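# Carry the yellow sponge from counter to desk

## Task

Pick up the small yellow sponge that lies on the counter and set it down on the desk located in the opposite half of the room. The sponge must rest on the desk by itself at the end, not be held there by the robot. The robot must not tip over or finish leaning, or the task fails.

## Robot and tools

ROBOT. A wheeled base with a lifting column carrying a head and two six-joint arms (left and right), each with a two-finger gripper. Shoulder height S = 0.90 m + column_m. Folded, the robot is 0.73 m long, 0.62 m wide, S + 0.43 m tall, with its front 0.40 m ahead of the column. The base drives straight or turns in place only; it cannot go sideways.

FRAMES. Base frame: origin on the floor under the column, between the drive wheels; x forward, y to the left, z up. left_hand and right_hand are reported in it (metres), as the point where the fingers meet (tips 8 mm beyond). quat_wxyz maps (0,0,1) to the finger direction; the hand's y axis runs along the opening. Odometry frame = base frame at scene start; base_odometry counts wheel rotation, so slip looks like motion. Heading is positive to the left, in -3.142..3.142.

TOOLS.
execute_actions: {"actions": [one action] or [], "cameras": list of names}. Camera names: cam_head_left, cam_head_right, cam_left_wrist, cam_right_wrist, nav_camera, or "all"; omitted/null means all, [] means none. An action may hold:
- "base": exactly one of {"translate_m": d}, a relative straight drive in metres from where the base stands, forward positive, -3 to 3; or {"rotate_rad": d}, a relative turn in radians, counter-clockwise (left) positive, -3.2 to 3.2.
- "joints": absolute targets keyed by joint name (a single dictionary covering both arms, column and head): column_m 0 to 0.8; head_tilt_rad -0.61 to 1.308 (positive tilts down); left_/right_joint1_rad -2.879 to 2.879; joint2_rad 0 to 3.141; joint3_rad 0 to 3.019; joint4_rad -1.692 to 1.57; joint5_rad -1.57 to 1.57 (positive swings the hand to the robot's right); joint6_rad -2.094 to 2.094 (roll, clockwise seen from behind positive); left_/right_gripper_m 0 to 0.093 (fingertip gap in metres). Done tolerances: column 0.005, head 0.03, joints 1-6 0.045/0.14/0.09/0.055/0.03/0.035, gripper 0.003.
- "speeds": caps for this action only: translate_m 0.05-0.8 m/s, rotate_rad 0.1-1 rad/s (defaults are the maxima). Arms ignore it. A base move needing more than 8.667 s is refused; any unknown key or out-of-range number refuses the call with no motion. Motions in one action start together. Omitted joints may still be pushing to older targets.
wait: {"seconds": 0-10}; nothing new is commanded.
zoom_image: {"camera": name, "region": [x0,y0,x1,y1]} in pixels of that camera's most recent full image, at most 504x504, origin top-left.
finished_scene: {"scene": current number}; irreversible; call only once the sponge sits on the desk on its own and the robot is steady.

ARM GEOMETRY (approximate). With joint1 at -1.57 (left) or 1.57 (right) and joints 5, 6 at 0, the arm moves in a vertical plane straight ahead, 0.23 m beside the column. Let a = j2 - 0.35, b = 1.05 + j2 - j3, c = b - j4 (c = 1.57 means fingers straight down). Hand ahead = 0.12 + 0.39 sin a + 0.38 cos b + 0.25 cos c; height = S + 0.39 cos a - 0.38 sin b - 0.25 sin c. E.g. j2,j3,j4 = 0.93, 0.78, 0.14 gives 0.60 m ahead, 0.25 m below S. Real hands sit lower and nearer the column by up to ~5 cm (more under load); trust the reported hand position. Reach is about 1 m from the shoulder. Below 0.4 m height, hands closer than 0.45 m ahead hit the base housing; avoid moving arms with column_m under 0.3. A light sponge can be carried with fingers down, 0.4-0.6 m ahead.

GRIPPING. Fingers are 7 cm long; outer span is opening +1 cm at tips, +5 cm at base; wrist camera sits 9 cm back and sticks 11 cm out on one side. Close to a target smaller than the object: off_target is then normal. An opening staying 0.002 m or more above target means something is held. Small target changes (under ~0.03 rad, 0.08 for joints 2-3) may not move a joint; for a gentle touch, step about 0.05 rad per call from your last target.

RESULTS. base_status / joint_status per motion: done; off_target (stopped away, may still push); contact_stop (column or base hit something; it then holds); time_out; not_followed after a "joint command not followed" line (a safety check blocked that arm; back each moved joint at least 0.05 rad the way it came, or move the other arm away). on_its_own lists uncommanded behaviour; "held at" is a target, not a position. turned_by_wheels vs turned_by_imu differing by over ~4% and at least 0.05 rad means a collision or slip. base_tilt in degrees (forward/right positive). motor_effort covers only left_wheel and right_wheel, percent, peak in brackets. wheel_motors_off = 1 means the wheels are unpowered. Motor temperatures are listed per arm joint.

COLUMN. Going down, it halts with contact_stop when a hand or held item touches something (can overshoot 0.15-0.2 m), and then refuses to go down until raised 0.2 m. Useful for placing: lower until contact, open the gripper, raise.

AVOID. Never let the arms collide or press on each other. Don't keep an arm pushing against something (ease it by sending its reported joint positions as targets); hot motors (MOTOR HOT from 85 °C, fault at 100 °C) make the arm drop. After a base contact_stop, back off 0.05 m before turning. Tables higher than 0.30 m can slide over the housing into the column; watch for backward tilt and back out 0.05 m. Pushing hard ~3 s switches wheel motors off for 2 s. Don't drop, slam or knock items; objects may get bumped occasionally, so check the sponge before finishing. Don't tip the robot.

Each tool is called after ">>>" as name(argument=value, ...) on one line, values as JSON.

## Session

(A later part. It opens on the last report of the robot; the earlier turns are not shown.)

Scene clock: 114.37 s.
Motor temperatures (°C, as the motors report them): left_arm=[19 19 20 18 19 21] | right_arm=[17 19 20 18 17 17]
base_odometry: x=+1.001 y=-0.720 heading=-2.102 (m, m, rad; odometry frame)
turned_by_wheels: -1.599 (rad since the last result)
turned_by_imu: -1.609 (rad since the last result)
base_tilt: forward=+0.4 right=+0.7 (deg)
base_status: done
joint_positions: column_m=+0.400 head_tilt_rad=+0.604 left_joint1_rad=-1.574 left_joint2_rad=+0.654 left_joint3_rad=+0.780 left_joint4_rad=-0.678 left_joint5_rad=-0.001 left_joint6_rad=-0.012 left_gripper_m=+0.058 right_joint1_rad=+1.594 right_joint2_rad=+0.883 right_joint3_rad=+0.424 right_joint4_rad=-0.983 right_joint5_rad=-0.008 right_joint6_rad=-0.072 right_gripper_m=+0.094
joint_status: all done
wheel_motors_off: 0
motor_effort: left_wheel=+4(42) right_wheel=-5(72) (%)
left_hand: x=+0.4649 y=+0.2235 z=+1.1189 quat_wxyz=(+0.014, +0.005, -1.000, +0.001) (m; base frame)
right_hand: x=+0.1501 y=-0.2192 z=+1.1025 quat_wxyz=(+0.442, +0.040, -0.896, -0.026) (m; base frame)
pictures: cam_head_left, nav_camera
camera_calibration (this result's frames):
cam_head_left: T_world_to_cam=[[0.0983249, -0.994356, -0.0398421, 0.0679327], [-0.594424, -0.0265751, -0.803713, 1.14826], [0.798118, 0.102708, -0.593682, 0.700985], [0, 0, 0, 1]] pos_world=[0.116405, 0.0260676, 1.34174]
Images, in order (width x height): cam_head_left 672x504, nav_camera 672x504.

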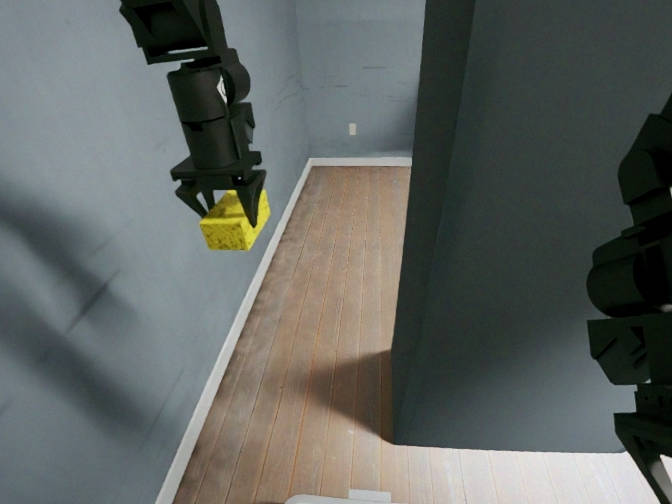

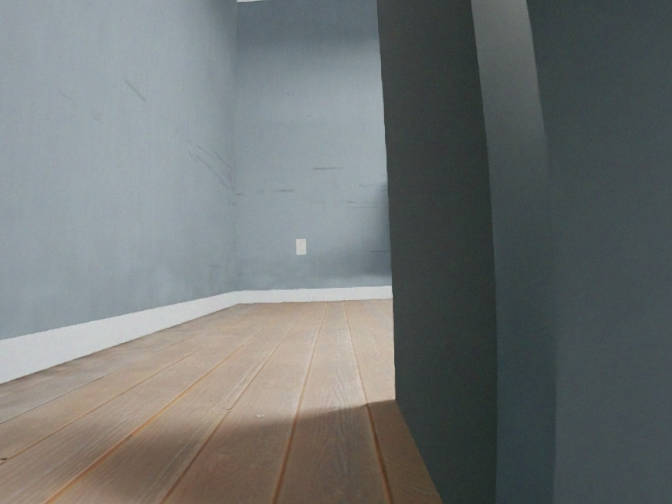

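>>> execute_actions(actions=[{"base":{"translate_m":-0.5}}], cameras=[])

>>> execute_actions(actions=[{"base":{"rotate_rad":0.53}}], cameras=[])

>>> execute_actions(actions=[{"base":{"translate_m":0.3}}], cameras=[])

>>> execute_actions(actions=[{"base":{"rotate_rad":-0.78}}], cameras=[])

>>> execute_actions(actions=[{"base":{"translate_m":-0.5}}], cameras=[])

>>> execute_actions(actions=[{"base":{"rotate_rad":0.25}}], cameras=["cam_head_left","nav_camera"])

Scene clock: 128.03 s.
Motor temperatures (°C, as the motors report them): left_arm=[19 19 20 18 19 21] | right_arm=[17 19 20 18 17 17]
base_odometry: x=+1.255 y=-0.289 heading=-2.102 (m, m, rad; odometry frame)
turned_by_wheels: +0.000 (rad since the last result)
turned_by_imu: +0.001 (rad since the last result)
base_tilt: forward=+0.4 right=+0.6 (deg)
base_status: done
joint_positions: column_m=+0.400 head_tilt_rad=+0.604 left_joint1_rad=-1.574 left_joint2_rad=+0.652 left_joint3_rad=+0.780 left_joint4_rad=-0.678 left_joint5_rad=-0.001 left_joint6_rad=-0.012 left_gripper_m=+0.058 right_joint1_rad=+1.594 right_joint2_rad=+0.882 right_joint3_rad=+0.421 right_joint4_rad=-0.983 right_joint5_rad=-0.008 right_joint6_rad=-0.072 right_gripper_m=+0.094
joint_status: not commanded
wheel_motors_off: 0
motor_effort: left_wheel=-1(54) right_wheel=+1(73) (%)
left_hand: x=+0.4650 y=+0.2235 z=+1.1195 quat_wxyz=(+0.013, +0.005, -1.000, +0.001) (m; base frame)
right_hand: x=+0.1484 y=-0.2192 z=+1.1031 quat_wxyz=(+0.444, +0.040, -0.895, -0.026) (m; base frame)
pictures: none
No camera images: the call's "cameras" was empty. Leave "cameras" out to get every camera's image.

Scene clock: 129.97 s.
Motor temperatures (°C, as the motors report them): left_arm=[19 19 20 18 19 21] | right_arm=[17 19 20 18 17 17]
base_odometry: x=+1.255 y=-0.289 heading=-1.573 (m, m, rad; odometry frame)
turned_by_wheels: +0.529 (rad since the last result)
turned_by_imu: +0.531 (rad since the last result)
base_tilt: forward=+0.4 right=+0.6 (deg)
base_status: done
joint_positions: column_m=+0.400 head_tilt_rad=+0.604 left_joint1_rad=-1.574 left_joint2_rad=+0.652 left_joint3_rad=+0.780 left_joint4_rad=-0.678 left_joint5_rad=-0.001 left_joint6_rad=-0.012 left_gripper_m=+0.059 right_joint1_rad=+1.594 right_joint2_rad=+0.882 right_joint3_rad=+0.421 right_joint4_rad=-0.983 right_joint5_rad=-0.008 right_joint6_rad=-0.072 right_gripper_m=+0.094
joint_status: not commanded
wheel_motors_off: 0
motor_effort: left_wheel=-5(41) right_wheel=+5(74) (%)
left_hand: x=+0.4650 y=+0.2235 z=+1.1195 quat_wxyz=(+0.013, +0.005, -1.000, +0.001) (m; base frame)
right_hand: x=+0.1486 y=-0.2192 z=+1.1031 quat_wxyz=(+0.444, +0.040, -0.895, -0.026) (m; base frame)
pictures: none
No camera images: the call's "cameras" was empty. Leave "cameras" out to get every camera's image.

Scene clock: 132.17 s.
Motor temperatures (°C, as the motors report them): left_arm=[19 19 20 18 19 21] | right_arm=[17 19 20 18 17 17]
base_odometry: x=+1.254 y=-0.589 heading=-1.572 (m, m, rad; odometry frame)
turned_by_wheels: +0.001 (rad since the last result)
turned_by_imu: +0.002 (rad since the last result)
base_tilt: forward=+0.4 right=+0.6 (deg)
base_status: done
joint_positions: column_m=+0.400 head_tilt_rad=+0.604 left_joint1_rad=-1.574 left_joint2_rad=+0.652 left_joint3_rad=+0.782 left_joint4_rad=-0.677 left_joint5_rad=-0.001 left_joint6_rad=-0.012 left_gripper_m=+0.059 right_joint1_rad=+1.594 right_joint2_rad=+0.882 right_joint3_rad=+0.425 right_joint4_rad=-0.983 right_joint5_rad=-0.008 right_joint6_rad=-0.072 right_gripper_m=+0.094
joint_status: not commanded
wheel_motors_off: 0
motor_effort: left_wheel=+0(57) right_wheel=-2(72) (%)
left_hand: x=+0.4662 y=+0.2235 z=+1.1199 quat_wxyz=(+0.012, +0.005, -1.000, +0.001) (m; base frame)
right_hand: x=+0.1506 y=-0.2192 z=+1.1024 quat_wxyz=(+0.442, +0.040, -0.896, -0.026) (m; base frame)
pictures: none
No camera images: the call's "cameras" was empty. Leave "cameras" out to get every camera's image.

Scene clock: 134.40 s.
Motor temperatures (°C, as the motors report them): left_arm=[19 19 20 18 19 21] | right_arm=[17 19 20 18 17 17]
base_odometry: x=+1.254 y=-0.589 heading=-2.350 (m, m, rad; odometry frame)
turned_by_wheels: -0.779 (rad since the last result)
turned_by_imu: -0.783 (rad since the last result)
base_tilt: forward=+0.4 right=+0.7 (deg)
base_status: done
joint_positions: column_m=+0.400 head_tilt_rad=+0.604 left_joint1_rad=-1.574 left_joint2_rad=+0.652 left_joint3_rad=+0.782 left_joint4_rad=-0.677 left_joint5_rad=-0.001 left_joint6_rad=-0.012 left_gripper_m=+0.058 right_joint1_rad=+1.594 right_joint2_rad=+0.882 right_joint3_rad=+0.425 right_joint4_rad=-0.983 right_joint5_rad=-0.008 right_joint6_rad=-0.072 right_gripper_m=+0.094
joint_status: not commanded
wheel_motors_off: 0
motor_effort: left_wheel=+4(38) right_wheel=-4(73) (%)
left_hand: x=+0.4662 y=+0.2235 z=+1.1199 quat_wxyz=(+0.012, +0.005, -1.000, +0.001) (m; base frame)
right_hand: x=+0.1506 y=-0.2192 z=+1.1024 quat_wxyz=(+0.442, +0.040, -0.896, -0.026) (m; base frame)
pictures: none
No camera images: the call's "cameras" was empty. Leave "cameras" out to get every camera's image.

Scene clock: 137.10 s.
Motor temperatures (°C, as the motors report them): left_arm=[19 19 20 18 19 21] | right_arm=[17 19 20 18 17 17]
base_odometry: x=+1.606 y=-0.234 heading=-2.351 (m, m, rad; odometry frame)
turned_by_wheels: +0.000 (rad since the last result)
turned_by_imu: +0.000 (rad since the last result)
base_tilt: forward=+0.4 right=+0.5 (deg)
base_status: done
joint_positions: column_m=+0.400 head_tilt_rad=+0.604 left_joint1_rad=-1.574 left_joint2_rad=+0.651 left_joint3_rad=+0.781 left_joint4_rad=-0.677 left_joint5_rad=-0.001 left_joint6_rad=-0.012 left_gripper_m=+0.058 right_joint1_rad=+1.594 right_joint2_rad=+0.882 right_joint3_rad=+0.421 right_joint4_rad=-0.983 right_joint5_rad=-0.008 right_joint6_rad=-0.072 right_gripper_m=+0.094
joint_status: not commanded
wheel_motors_off: 0
motor_effort: left_wheel=-1(55) right_wheel=+0(72) (%)
left_hand: x=+0.4660 y=+0.2235 z=+1.1202 quat_wxyz=(+0.012, +0.005, -1.000, +0.001) (m; base frame)
right_hand: x=+0.1484 y=-0.2192 z=+1.1031 quat_wxyz=(+0.444, +0.040, -0.895, -0.026) (m; base frame)
pictures: none
No camera images: the call's "cameras" was empty. Leave "cameras" out to get every camera's image.

Scene clock: 138.57 s.
Motor temperatures (°C, as the motors report them): left_arm=[19 19 20 18 19 21] | right_arm=[17 19 20 18 17 17]
base_odometry: x=+1.606 y=-0.233 heading=-2.102 (m, m, rad; odometry frame)
turned_by_wheels: +0.248 (rad since the last result)
turned_by_imu: +0.249 (rad since the last result)
base_tilt: forward=+0.4 right=+0.6 (deg)
base_status: done
joint_positions: column_m=+0.400 head_tilt_rad=+0.604 left_joint1_rad=-1.574 left_joint2_rad=+0.651 left_joint3_rad=+0.781 left_joint4_rad=-0.677 left_joint5_rad=-0.001 left_joint6_rad=-0.012 left_gripper_m=+0.058 right_joint1_rad=+1.594 right_joint2_rad=+0.882 right_joint3_rad=+0.421 right_joint4_rad=-0.983 right_joint5_rad=-0.008 right_joint6_rad=-0.072 right_gripper_m=+0.094
joint_status: not commanded
wheel_motors_off: 0
motor_effort: left_wheel=-2(42) right_wheel=+2(75) (%)
left_hand: x=+0.4660 y=+0.2235 z=+1.1202 quat_wxyz=(+0.012, +0.005, -1.000, +0.001) (m; base frame)
right_hand: x=+0.1488 y=-0.2192 z=+1.1030 quat_wxyz=(+0.443, +0.040, -0.895, -0.026) (m; base frame)
pictures: cam_head_left, nav_camera
camera_calibration (this result's frames):
cam_head_left: T_world_to_cam=[[0.0983051, -0.994356, -0.0398911, 0.0680016], [-0.594824, -0.0265751, -0.803416, 1.14787], [0.797822, 0.102708, -0.59408, 0.70155], [0, 0, 0, 1]] pos_world=[0.116383, 0.0260676, 1.34171]
Images, in order (width x height): cam_head_left 672x504, nav_camera 672x504.

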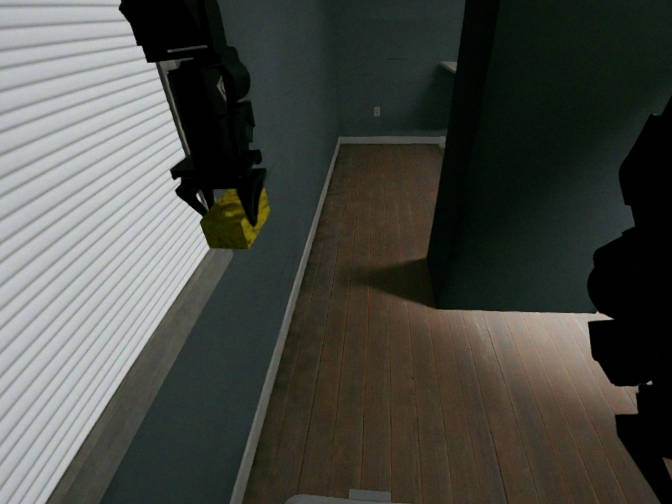

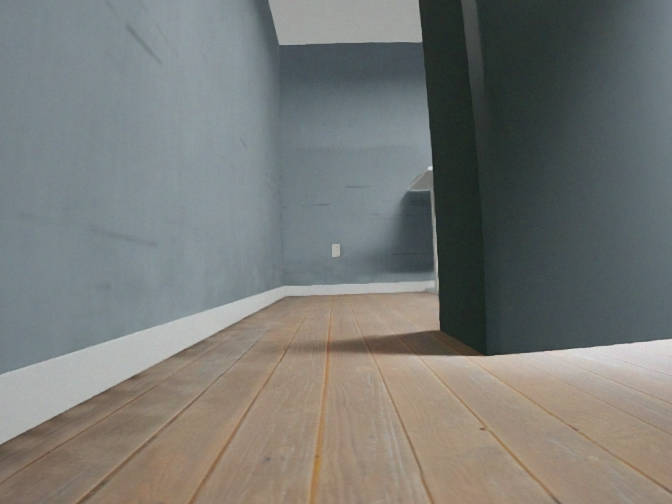

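>>> execute_actions(actions=[{"base":{"translate_m":1.2},"speeds":{"translate_m":0.5}}], cameras=["cam_head_left","nav_camera"])

Scene clock: 150.23 s.
Motor temperatures (°C, as the motors report them): left_arm=[19 19 20 18 19 21] | right_arm=[17 19 20 18 17 17]
base_odometry: x=+0.998 y=-1.268 heading=-2.101 (m, m, rad; odometry frame)
turned_by_wheels: +0.001 (rad since the last result)
turned_by_imu: +0.002 (rad since the last result)
base_tilt: forward=+0.4 right=+0.6 (deg)
base_status: done
joint_positions: column_m=+0.400 head_tilt_rad=+0.604 left_joint1_rad=-1.574 left_joint2_rad=+0.651 left_joint3_rad=+0.782 left_joint4_rad=-0.677 left_joint5_rad=-0.001 left_joint6_rad=-0.012 left_gripper_m=+0.058 right_joint1_rad=+1.594 right_joint2_rad=+0.882 right_joint3_rad=+0.424 right_joint4_rad=-0.983 right_joint5_rad=-0.008 right_joint6_rad=-0.072 right_gripper_m=+0.094
joint_status: not commanded
wheel_motors_off: 0
motor_effort: left_wheel=+0(57) right_wheel=-2(85) (%)
left_hand: x=+0.4663 y=+0.2235 z=+1.1203 quat_wxyz=(+0.011, +0.005, -1.000, +0.001) (m; base frame)
right_hand: x=+0.1502 y=-0.2192 z=+1.1025 quat_wxyz=(+0.442, +0.040, -0.896, -0.026) (m; base frame)
pictures: cam_head_left, nav_camera
camera_calibration (this result's frames):
cam_head_left: T_world_to_cam=[[0.0983051, -0.994356, -0.039891, 0.0680016], [-0.594824, -0.0265751, -0.803417, 1.14787], [0.797822, 0.102708, -0.59408, 0.70155], [0, 0, 0, 1]] pos_world=[0.116383, 0.0260676, 1.34171]
Images, in order (width x height): cam_head_left 672x504, nav_camera 672x504.

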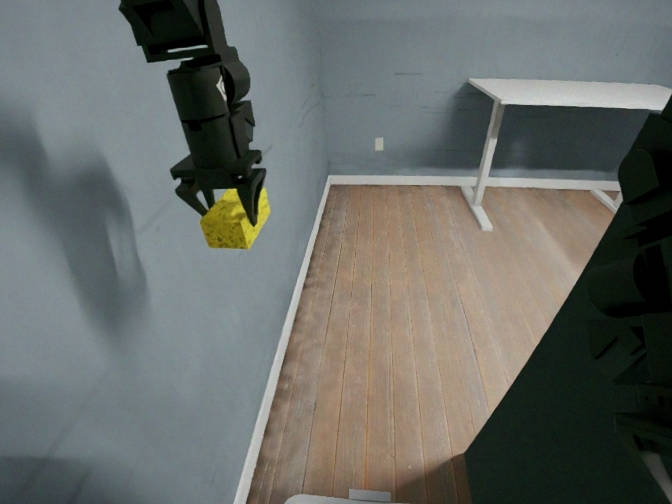

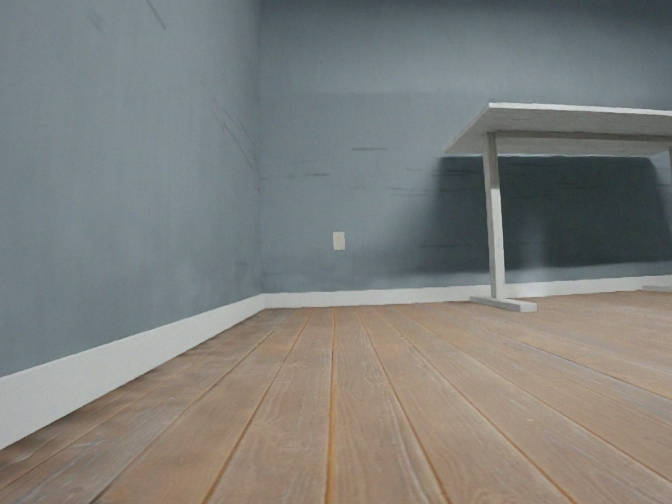

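>>> execute_actions(actions=[{"base":{"translate_m":1.1},"joints":{"column_m":0.5}}], cameras=[])

>>> execute_actions(actions=[{"base":{"rotate_rad":-0.8},"speeds":{"rotate_rad":0.6}}], cameras=["cam_head_left","cam_head_right","nav_camera"])

Scene clock: 159.27 s.
Motor temperatures (°C, as the motors report them): left_arm=[19 19 20 18 19 21] | right_arm=[17 19 20 18 17 17]
base_odometry: x=+0.442 y=-2.217 heading=-2.101 (m, m, rad; odometry frame)
turned_by_wheels: +0.000 (rad since the last result)
turned_by_imu: +0.002 (rad since the last result)
base_tilt: forward=+0.4 right=+0.6 (deg)
base_status: done
joint_positions: column_m=+0.500 head_tilt_rad=+0.604 left_joint1_rad=-1.574 left_joint2_rad=+0.651 left_joint3_rad=+0.783 left_joint4_rad=-0.677 left_joint5_rad=-0.001 left_joint6_rad=-0.012 left_gripper_m=+0.058 right_joint1_rad=+1.594 right_joint2_rad=+0.882 right_joint3_rad=+0.425 right_joint4_rad=-0.983 right_joint5_rad=-0.008 right_joint6_rad=-0.072 right_gripper_m=+0.094
joint_status: all done
wheel_motors_off: 0
motor_effort: left_wheel=+0(40) right_wheel=-1(37) (%)
left_hand: x=+0.4670 y=+0.2235 z=+1.2207 quat_wxyz=(+0.010, +0.005, -1.000, +0.001) (m; base frame)
right_hand: x=+0.1508 y=-0.2192 z=+1.2023 quat_wxyz=(+0.442, +0.040, -0.896, -0.026) (m; base frame)
pictures: none
No camera images: the call's "cameras" was empty. Leave "cameras" out to get every camera's image.

Scene clock: 161.67 s.
Motor temperatures (°C, as the motors report them): left_arm=[19 19 20 18 19 21] | right_arm=[17 19 20 18 17 17]
base_odometry: x=+0.442 y=-2.217 heading=-2.900 (m, m, rad; odometry frame)
turned_by_wheels: -0.799 (rad since the last result)
turned_by_imu: -0.803 (rad since the last result)
base_tilt: forward=+0.4 right=+0.6 (deg)
base_status: done
joint_positions: column_m=+0.500 head_tilt_rad=+0.604 left_joint1_rad=-1.574 left_joint2_rad=+0.651 left_joint3_rad=+0.783 left_joint4_rad=-0.677 left_joint5_rad=-0.001 left_joint6_rad=-0.012 left_gripper_m=+0.058 right_joint1_rad=+1.594 right_joint2_rad=+0.882 right_joint3_rad=+0.425 right_joint4_rad=-0.983 right_joint5_rad=-0.008 right_joint6_rad=-0.072 right_gripper_m=+0.094
joint_status: not commanded
wheel_motors_off: 0
motor_effort: left_wheel=+5(40) right_wheel=-5(72) (%)
left_hand: x=+0.4670 y=+0.2235 z=+1.2207 quat_wxyz=(+0.010, +0.005, -1.000, +0.001) (m; base frame)
right_hand: x=+0.1508 y=-0.2192 z=+1.2023 quat_wxyz=(+0.442, +0.040, -0.896, -0.026) (m; base frame)
pictures: cam_head_left, cam_head_right, nav_camera
camera_calibration (this result's frames):
cam_head_left: T_world_to_cam=[[0.0983042, -0.994356, -0.0398932, 0.0719937], [-0.594842, -0.0265751, -0.803403, 1.22819], [0.797809, 0.102708, -0.594097, 0.760981], [0, 0, 0, 1]] pos_world=[0.116382, 0.0260676, 1.4417]
cam_head_right: T_world_to_cam=[[0.097035, -0.994238, -0.0455519, 0.0127835], [-0.609014, -0.0231143, -0.792822, 1.21603], [0.787201, 0.104673, -0.607748, 0.781409], [0, 0, 0, 1]] pos_world=[0.124215, -0.040975, 1.43958]
Images, in order (width x height): cam_head_left 672x504, cam_head_right 672x504, nav_camera 672x504.

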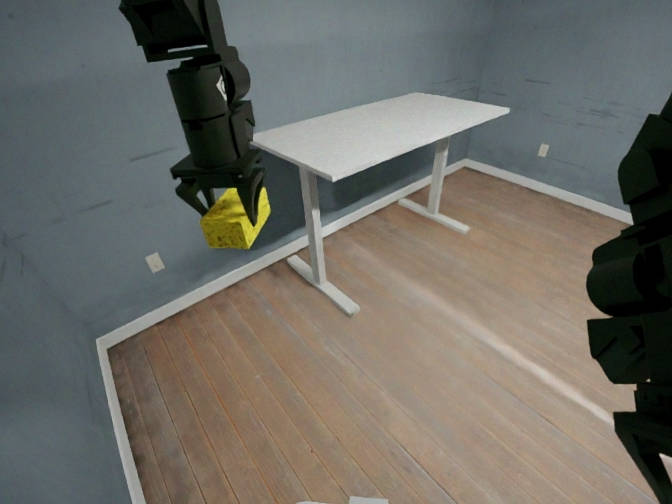

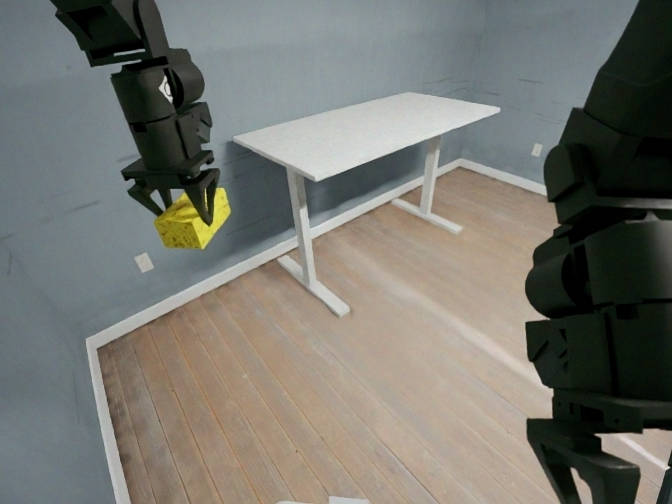

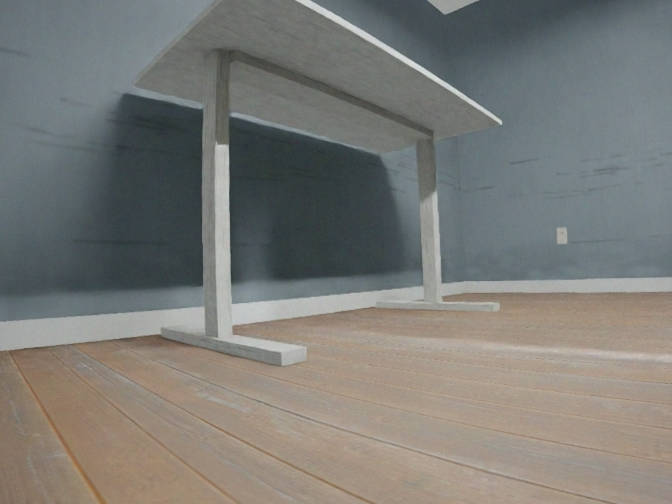

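>>> execute_actions(actions=[{"base":{"rotate_rad":-0.5}}], cameras=["cam_head_left","nav_camera"])

Scene clock: 172.17 s.
Motor temperatures (°C, as the motors report them): left_arm=[19 19 20 18 19 21] | right_arm=[17 19 20 18 17 17]
base_odometry: x=+0.442 y=-2.217 heading=+2.884 (m, m, rad; odometry frame)
turned_by_wheels: -0.499 (rad since the last result)
turned_by_imu: -0.502 (rad since the last result)
base_tilt: forward=+0.4 right=+0.6 (deg)
base_status: done
joint_positions: column_m=+0.500 head_tilt_rad=+0.604 left_joint1_rad=-1.574 left_joint2_rad=+0.651 left_joint3_rad=+0.783 left_joint4_rad=-0.677 left_joint5_rad=-0.001 left_joint6_rad=-0.012 left_gripper_m=+0.058 right_joint1_rad=+1.594 right_joint2_rad=+0.882 right_joint3_rad=+0.425 right_joint4_rad=-0.983 right_joint5_rad=-0.008 right_joint6_rad=-0.072 right_gripper_m=+0.094
joint_status: not commanded
wheel_motors_off: 0
motor_effort: left_wheel=+4(34) right_wheel=-5(40) (%)
left_hand: x=+0.4670 y=+0.2235 z=+1.2207 quat_wxyz=(+0.010, +0.005, -1.000, +0.001) (m; base frame)
right_hand: x=+0.1508 y=-0.2192 z=+1.2023 quat_wxyz=(+0.442, +0.040, -0.896, -0.026) (m; base frame)
pictures: cam_head_left, nav_camera
camera_calibration (this result's frames):
cam_head_left: T_world_to_cam=[[0.0983042, -0.994356, -0.0398932, 0.0719937], [-0.594842, -0.0265751, -0.803403, 1.22819], [0.797809, 0.102708, -0.594097, 0.760981], [0, 0, 0, 1]] pos_world=[0.116382, 0.0260676, 1.4417]
Images, in order (width x height): cam_head_left 672x504, nav_camera 672x504.

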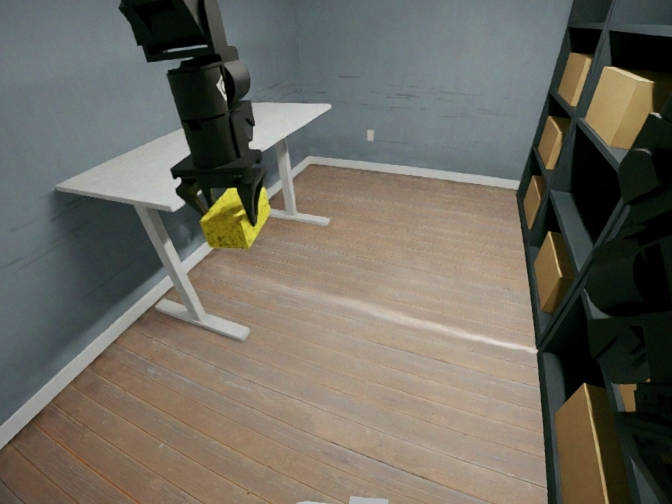

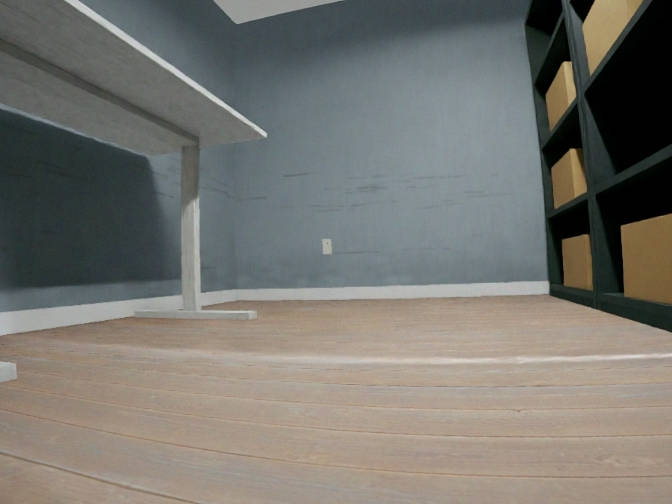

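>>> execute_actions(actions=[{"base":{"translate_m":1.5},"speeds":{"translate_m":0.4}}], cameras=[])

>>> execute_actions(actions=[{"base":{"rotate_rad":1.31},"speeds":{"rotate_rad":0.5},"joints":{"head_tilt_rad":0.75}}], cameras=["cam_head_left","cam_head_right","nav_camera"])

Scene clock: 188.40 s.
Motor temperatures (°C, as the motors report them): left_arm=[19 19 20 18 19 21] | right_arm=[17 19 20 18 17 17]
base_odometry: x=-1.009 y=-1.834 heading=+2.884 (m, m, rad; odometry frame)
turned_by_wheels: -0.001 (rad since the last result)
turned_by_imu: +0.001 (rad since the last result)
base_tilt: forward=+0.4 right=+0.6 (deg)
base_status: done
joint_positions: column_m=+0.500 head_tilt_rad=+0.604 left_joint1_rad=-1.574 left_joint2_rad=+0.651 left_joint3_rad=+0.783 left_joint4_rad=-0.677 left_joint5_rad=-0.001 left_joint6_rad=-0.012 left_gripper_m=+0.058 right_joint1_rad=+1.594 right_joint2_rad=+0.882 right_joint3_rad=+0.424 right_joint4_rad=-0.983 right_joint5_rad=-0.008 right_joint6_rad=-0.072 right_gripper_m=+0.094
joint_status: not commanded
wheel_motors_off: 0
motor_effort: left_wheel=-3(60) right_wheel=+1(68) (%)
left_hand: x=+0.4670 y=+0.2235 z=+1.2207 quat_wxyz=(+0.010, +0.005, -1.000, +0.001) (m; base frame)
right_hand: x=+0.1500 y=-0.2192 z=+1.2026 quat_wxyz=(+0.442, +0.040, -0.896, -0.026) (m; base frame)
pictures: none
No camera images: the call's "cameras" was empty. Leave "cameras" out to get every camera's image.

Scene clock: 192.07 s.
Motor temperatures (°C, as the motors report them): left_arm=[19 19 20 18 19 21] | right_arm=[17 19 20 18 17 17]
base_odometry: x=-1.009 y=-1.834 heading=-2.091 (m, m, rad; odometry frame)
turned_by_wheels: +1.309 (rad since the last result)
turned_by_imu: +1.319 (rad since the last result)
base_tilt: forward=+0.4 right=+0.6 (deg)
base_status: done
joint_positions: column_m=+0.500 head_tilt_rad=+0.752 left_joint1_rad=-1.574 left_joint2_rad=+0.651 left_joint3_rad=+0.783 left_joint4_rad=-0.677 left_joint5_rad=-0.001 left_joint6_rad=-0.012 left_gripper_m=+0.058 right_joint1_rad=+1.594 right_joint2_rad=+0.882 right_joint3_rad=+0.424 right_joint4_rad=-0.983 right_joint5_rad=-0.008 right_joint6_rad=-0.072 right_gripper_m=+0.094
joint_status: all done
wheel_motors_off: 0
motor_effort: left_wheel=-4(60) right_wheel=+5(49) (%)
left_hand: x=+0.4670 y=+0.2235 z=+1.2207 quat_wxyz=(+0.010, +0.005, -1.000, +0.001) (m; base frame)
right_hand: x=+0.1500 y=-0.2192 z=+1.2026 quat_wxyz=(+0.442, +0.040, -0.896, -0.026) (m; base frame)
pictures: cam_head_left, cam_head_right, nav_camera
camera_calibration (this result's frames):
cam_head_left: T_world_to_cam=[[0.0913638, -0.994356, -0.0539244, 0.0931901], [-0.706588, -0.0265751, -0.707126, 1.09071], [0.701703, 0.102708, -0.705028, 0.930622], [0, 0, 0, 1]] pos_world=[0.10915, 0.0260676, 1.43241]
cam_head_right: T_world_to_cam=[[0.0892757, -0.994238, -0.0593348, 0.0336519], [-0.719049, -0.0231143, -0.694575, 1.07555], [0.689201, 0.104673, -0.716969, 0.948604], [0, 0, 0, 1]] pos_world=[0.116586, -0.040975, 1.42916]
Images, in order (width x height): cam_head_left 672x504, cam_head_right 672x504, nav_camera 672x504.

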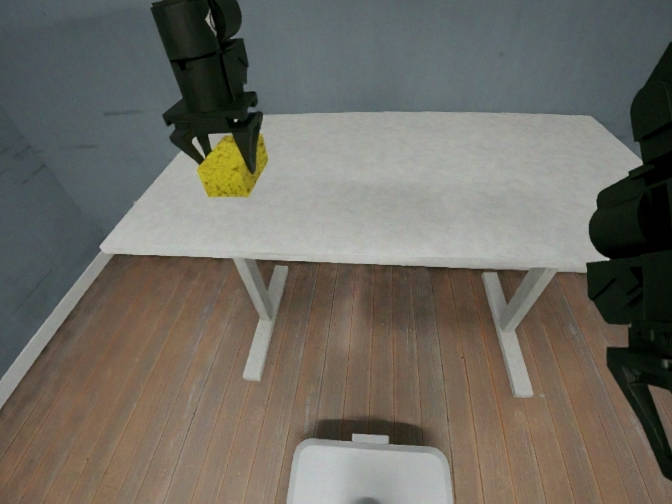

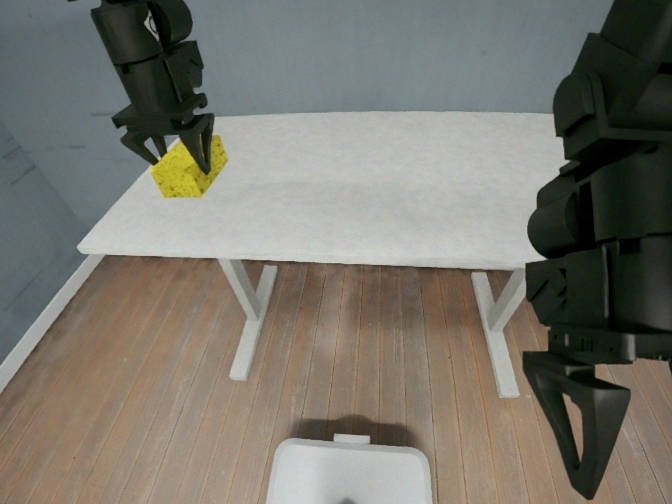

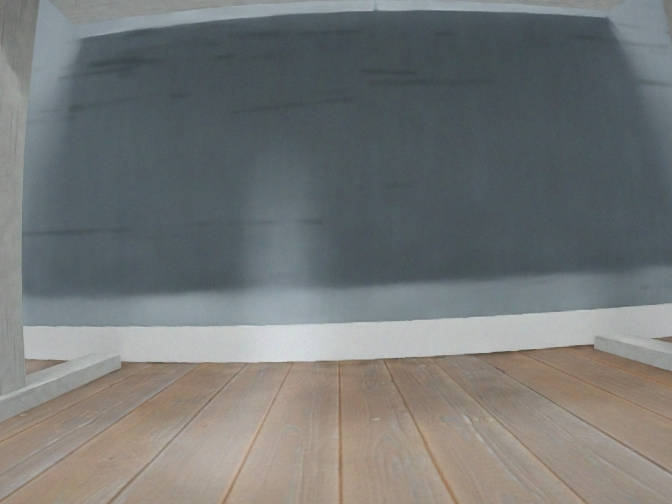

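>>> execute_actions(actions=[{"base":{"translate_m":0.2},"joints":{"left_joint2_rad":0.95,"left_joint3_rad":1.4,"left_joint4_rad":-0.97,"column_m":0.25},"speeds":{"translate_m":0.2}}], cameras=["cam_head_left","cam_left_wrist"])

Scene clock: 201.20 s.
Motor temperatures (°C, as the motors report them): left_arm=[19 19 20 18 19 21] | right_arm=[17 19 20 18 17 17]
base_odometry: x=-1.108 y=-2.008 heading=-2.089 (m, m, rad; odometry frame)
turned_by_wheels: +0.001 (rad since the last result)
turned_by_imu: +0.003 (rad since the last result)
base_tilt: forward=+0.4 right=+0.6 (deg)
base_status: done
joint_positions: column_m=+0.250 head_tilt_rad=+0.753 left_joint1_rad=-1.574 left_joint2_rad=+0.948 left_joint3_rad=+1.384 left_joint4_rad=-0.960 left_joint5_rad=-0.001 left_joint6_rad=-0.012 left_gripper_m=+0.058 right_joint1_rad=+1.594 right_joint2_rad=+0.882 right_joint3_rad=+0.424 right_joint4_rad=-0.983 right_joint5_rad=-0.008 right_joint6_rad=-0.072 right_gripper_m=+0.094
joint_status: all done
wheel_motors_off: 0
motor_effort: left_wheel=+2(51) right_wheel=-2(75) (%)
left_hand: x=+0.6543 y=+0.2233 z=+1.0041 quat_wxyz=(+0.001, +0.005, -1.000, +0.001) (m; base frame)
right_hand: x=+0.1502 y=-0.2192 z=+0.9526 quat_wxyz=(+0.442, +0.040, -0.896, -0.026) (m; base frame)
pictures: cam_head_left, cam_left_wrist
camera_calibration (this result's frames):
cam_head_left: T_world_to_cam=[[0.0913316, -0.994356, -0.0539788, 0.079782], [-0.707008, -0.0265751, -0.706706, 0.913487], [0.701283, 0.102708, -0.705446, 0.754956], [0, 0, 0, 1]] pos_world=[0.109119, 0.0260676, 1.18245]
cam_left_wrist: T_world_to_cam=[[0.014685, -0.999891, -0.00176728, 0.215263], [-0.803242, -0.0128495, 0.595515, -0.065326], [-0.595472, -0.00732558, -0.803342, 1.32241], [0, 0, 0, 1]] pos_world=[0.731826, 0.224088, 1.10163]
Images, in order (width x height): cam_head_left 672x504, cam_left_wrist 672x504.

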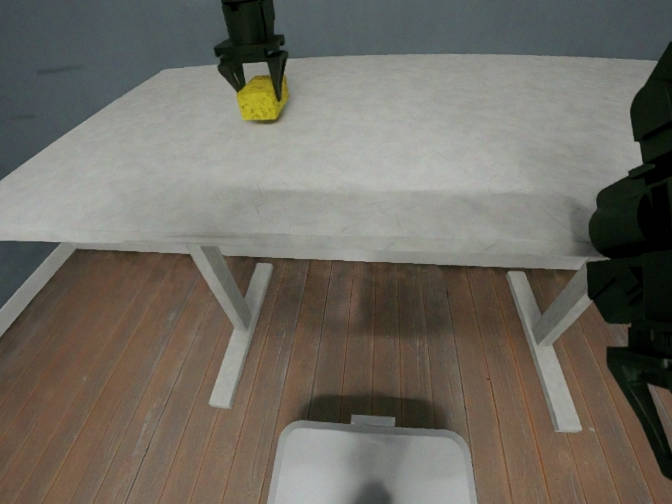

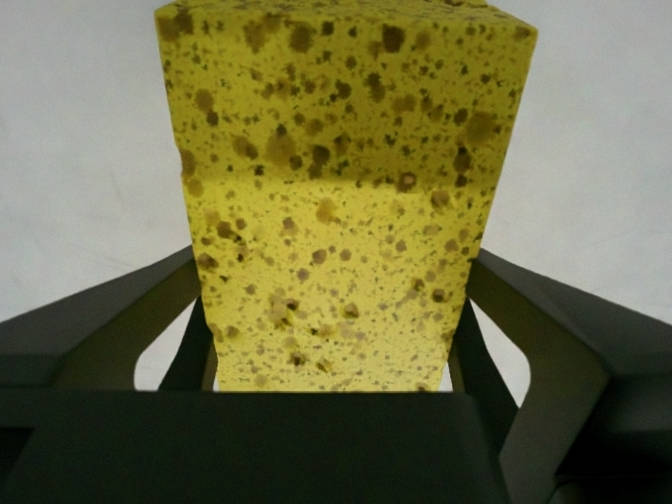

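>>> execute_actions(actions=[{"joints":{"column_m":0.17}}], cameras=["cam_head_left"])

Scene clock: 207.80 s.
Motor temperatures (°C, as the motors report them): left_arm=[19 20 21 18 19 21] | right_arm=[17 19 20 18 17 17]
base_odometry: x=-1.108 y=-2.008 heading=-2.089 (m, m, rad; odometry frame)
turned_by_wheels: +0.000 (rad since the last result)
turned_by_imu: +0.001 (rad since the last result)
base_tilt: forward=+0.4 right=+0.5 (deg)
base_status: not commanded
joint_positions: column_m=+0.184 head_tilt_rad=+0.753 left_joint1_rad=-1.574 left_joint2_rad=+0.878 left_joint3_rad=+1.400 left_joint4_rad=-0.978 left_joint5_rad=-0.003 left_joint6_rad=-0.012 left_gripper_m=+0.058 right_joint1_rad=+1.594 right_joint2_rad=+0.874 right_joint3_rad=+0.389 right_joint4_rad=-0.987 right_joint5_rad=-0.008 right_joint6_rad=-0.072 right_gripper_m=+0.094
joint_status: column_m contact_stop (moved -0.066 of -0.080)
wheel_motors_off: 0
on_its_own: column_m is held at +0.184, not at your +0.170, since a contact_stop
motor_effort: left_wheel=+5(5) right_wheel=-1(3) (%)
left_hand: x=+0.6661 y=+0.2238 z=+0.9813 quat_wxyz=(-0.034, +0.005, -0.999, +0.000) (m; base frame)
right_hand: x=+0.1330 y=-0.2196 z=+0.8938 quat_wxyz=(+0.455, +0.040, -0.889, -0.026) (m; base frame)
pictures: cam_head_left
camera_calibration (this result's frames):
cam_head_left: T_world_to_cam=[[0.0913196, -0.994356, -0.0539993, 0.0762494], [-0.707167, -0.0265751, -0.706547, 0.866739], [0.701125, 0.102708, -0.705602, 0.70866], [0, 0, 0, 1]] pos_world=[0.109107, 0.0260676, 1.11654]
Images, in order (width x height): cam_head_left 672x504.

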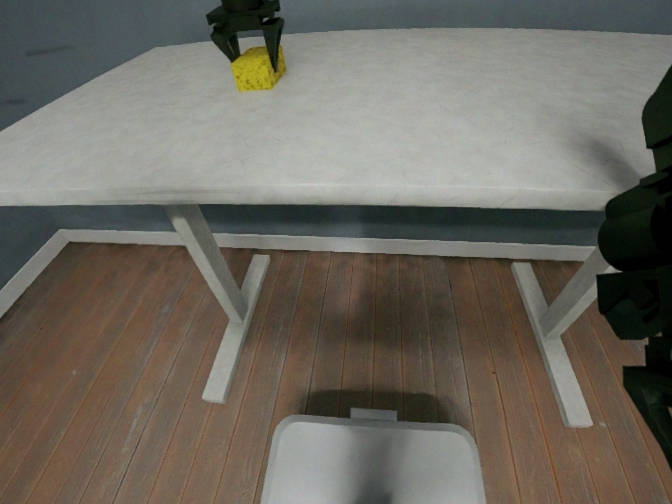

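Touched down; the right arm may also be touching. Release and raise.

>>> execute_actions(actions=[{"joints":{"left_gripper_m":0.09}}], cameras=[])

>>> execute_actions(actions=[{"joints":{"column_m":0.4}}], cameras=["cam_head_left","cam_left_wrist"])

Scene clock: 212.33 s.
Motor temperatures (°C, as the motors report them): left_arm=[19 20 21 18 19 21] | right_arm=[17 19 20 18 17 17]
base_odometry: x=-1.108 y=-2.008 heading=-2.089 (m, m, rad; odometry frame)
turned_by_wheels: +0.000 (rad since the last result)
turned_by_imu: +0.001 (rad since the last result)
base_tilt: forward=+0.4 right=+0.6 (deg)
base_status: not commanded
joint_positions: column_m=+0.184 head_tilt_rad=+0.753 left_joint1_rad=-1.574 left_joint2_rad=+0.909 left_joint3_rad=+1.405 left_joint4_rad=-0.974 left_joint5_rad=-0.002 left_joint6_rad=-0.010 left_gripper_m=+0.090 right_joint1_rad=+1.594 right_joint2_rad=+0.874 right_joint3_rad=+0.389 right_joint4_rad=-0.987 right_joint5_rad=-0.008 right_joint6_rad=-0.072 right_gripper_m=+0.094
joint_status: all done
wheel_motors_off: 0
on_its_own: column_m is held at +0.184, not at your +0.170, since a contact_stop
motor_effort: left_wheel=+5(6) right_wheel=-1(2) (%)
left_hand: x=+0.6655 y=+0.2236 z=+0.9658 quat_wxyz=(-0.022, +0.004, -1.000, +0.001) (m; base frame)
right_hand: x=+0.1330 y=-0.2196 z=+0.8938 quat_wxyz=(+0.456, +0.040, -0.889, -0.026) (m; base frame)
pictures: none
No camera images: the call's "cameras" was empty. Leave "cameras" out to get every camera's image.

Scene clock: 215.73 s.
Motor temperatures (°C, as the motors report them): left_arm=[19 20 21 18 19 21] | right_arm=[17 19 20 18 17 17]
base_odometry: x=-1.108 y=-2.008 heading=-2.089 (m, m, rad; odometry frame)
turned_by_wheels: +0.000 (rad since the last result)
turned_by_imu: +0.001 (rad since the last result)
base_tilt: forward=+0.4 right=+0.6 (deg)
base_status: not commanded
joint_positions: column_m=+0.400 head_tilt_rad=+0.753 left_joint1_rad=-1.574 left_joint2_rad=+0.937 left_joint3_rad=+1.395 left_joint4_rad=-0.974 left_joint5_rad=-0.002 left_joint6_rad=-0.010 left_gripper_m=+0.090 right_joint1_rad=+1.594 right_joint2_rad=+0.876 right_joint3_rad=+0.422 right_joint4_rad=-0.987 right_joint5_rad=-0.008 right_joint6_rad=-0.072 right_gripper_m=+0.094
joint_status: all done
wheel_motors_off: 0
motor_effort: left_wheel=+5(4) right_wheel=-2(2) (%)
left_hand: x=+0.6578 y=+0.2235 z=+1.1637 quat_wxyz=(-0.004, +0.004, -1.000, +0.000) (m; base frame)
right_hand: x=+0.1500 y=-0.2192 z=+1.1038 quat_wxyz=(+0.442, +0.040, -0.896, -0.026) (m; base frame)
pictures: cam_head_left, cam_left_wrist
camera_calibration (this result's frames):
cam_head_left: T_world_to_cam=[[0.0913196, -0.994356, -0.0539993, 0.0879039], [-0.707167, -0.0265751, -0.706547, 1.01923], [0.701125, 0.102708, -0.705602, 0.860949], [0, 0, 0, 1]] pos_world=[0.109107, 0.0260676, 1.33237]
cam_left_wrist: T_world_to_cam=[[0.0124482, -0.999918, -0.003167, 0.218885], [-0.808467, -0.0119285, 0.588421, -0.146119], [-0.58841, -0.00476436, -0.808549, 1.45354], [0, 0, 0, 1]] pos_world=[0.734423, 0.22405, 1.26193]
Images, in order (width x height): cam_head_left 672x504, cam_left_wrist 672x504.

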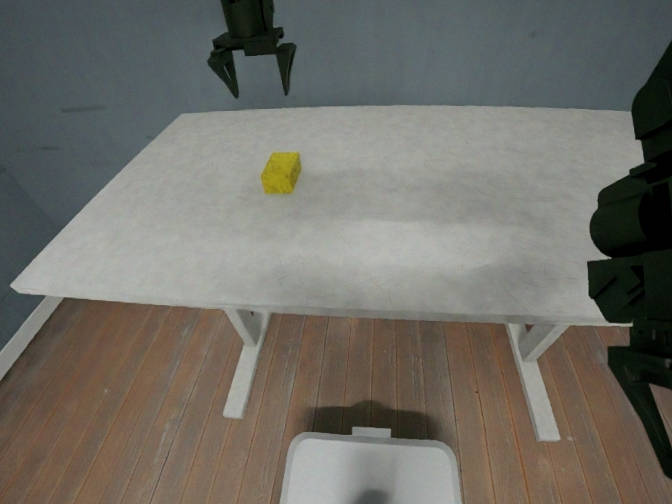

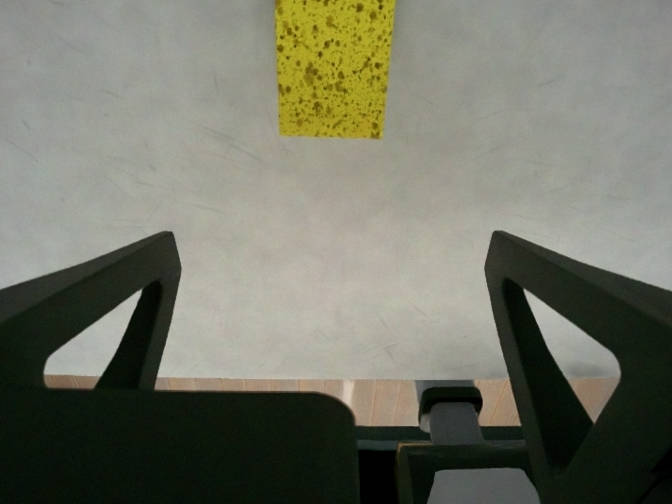

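>>> finished_scene(scene=1)

The scene is finished: the task was done.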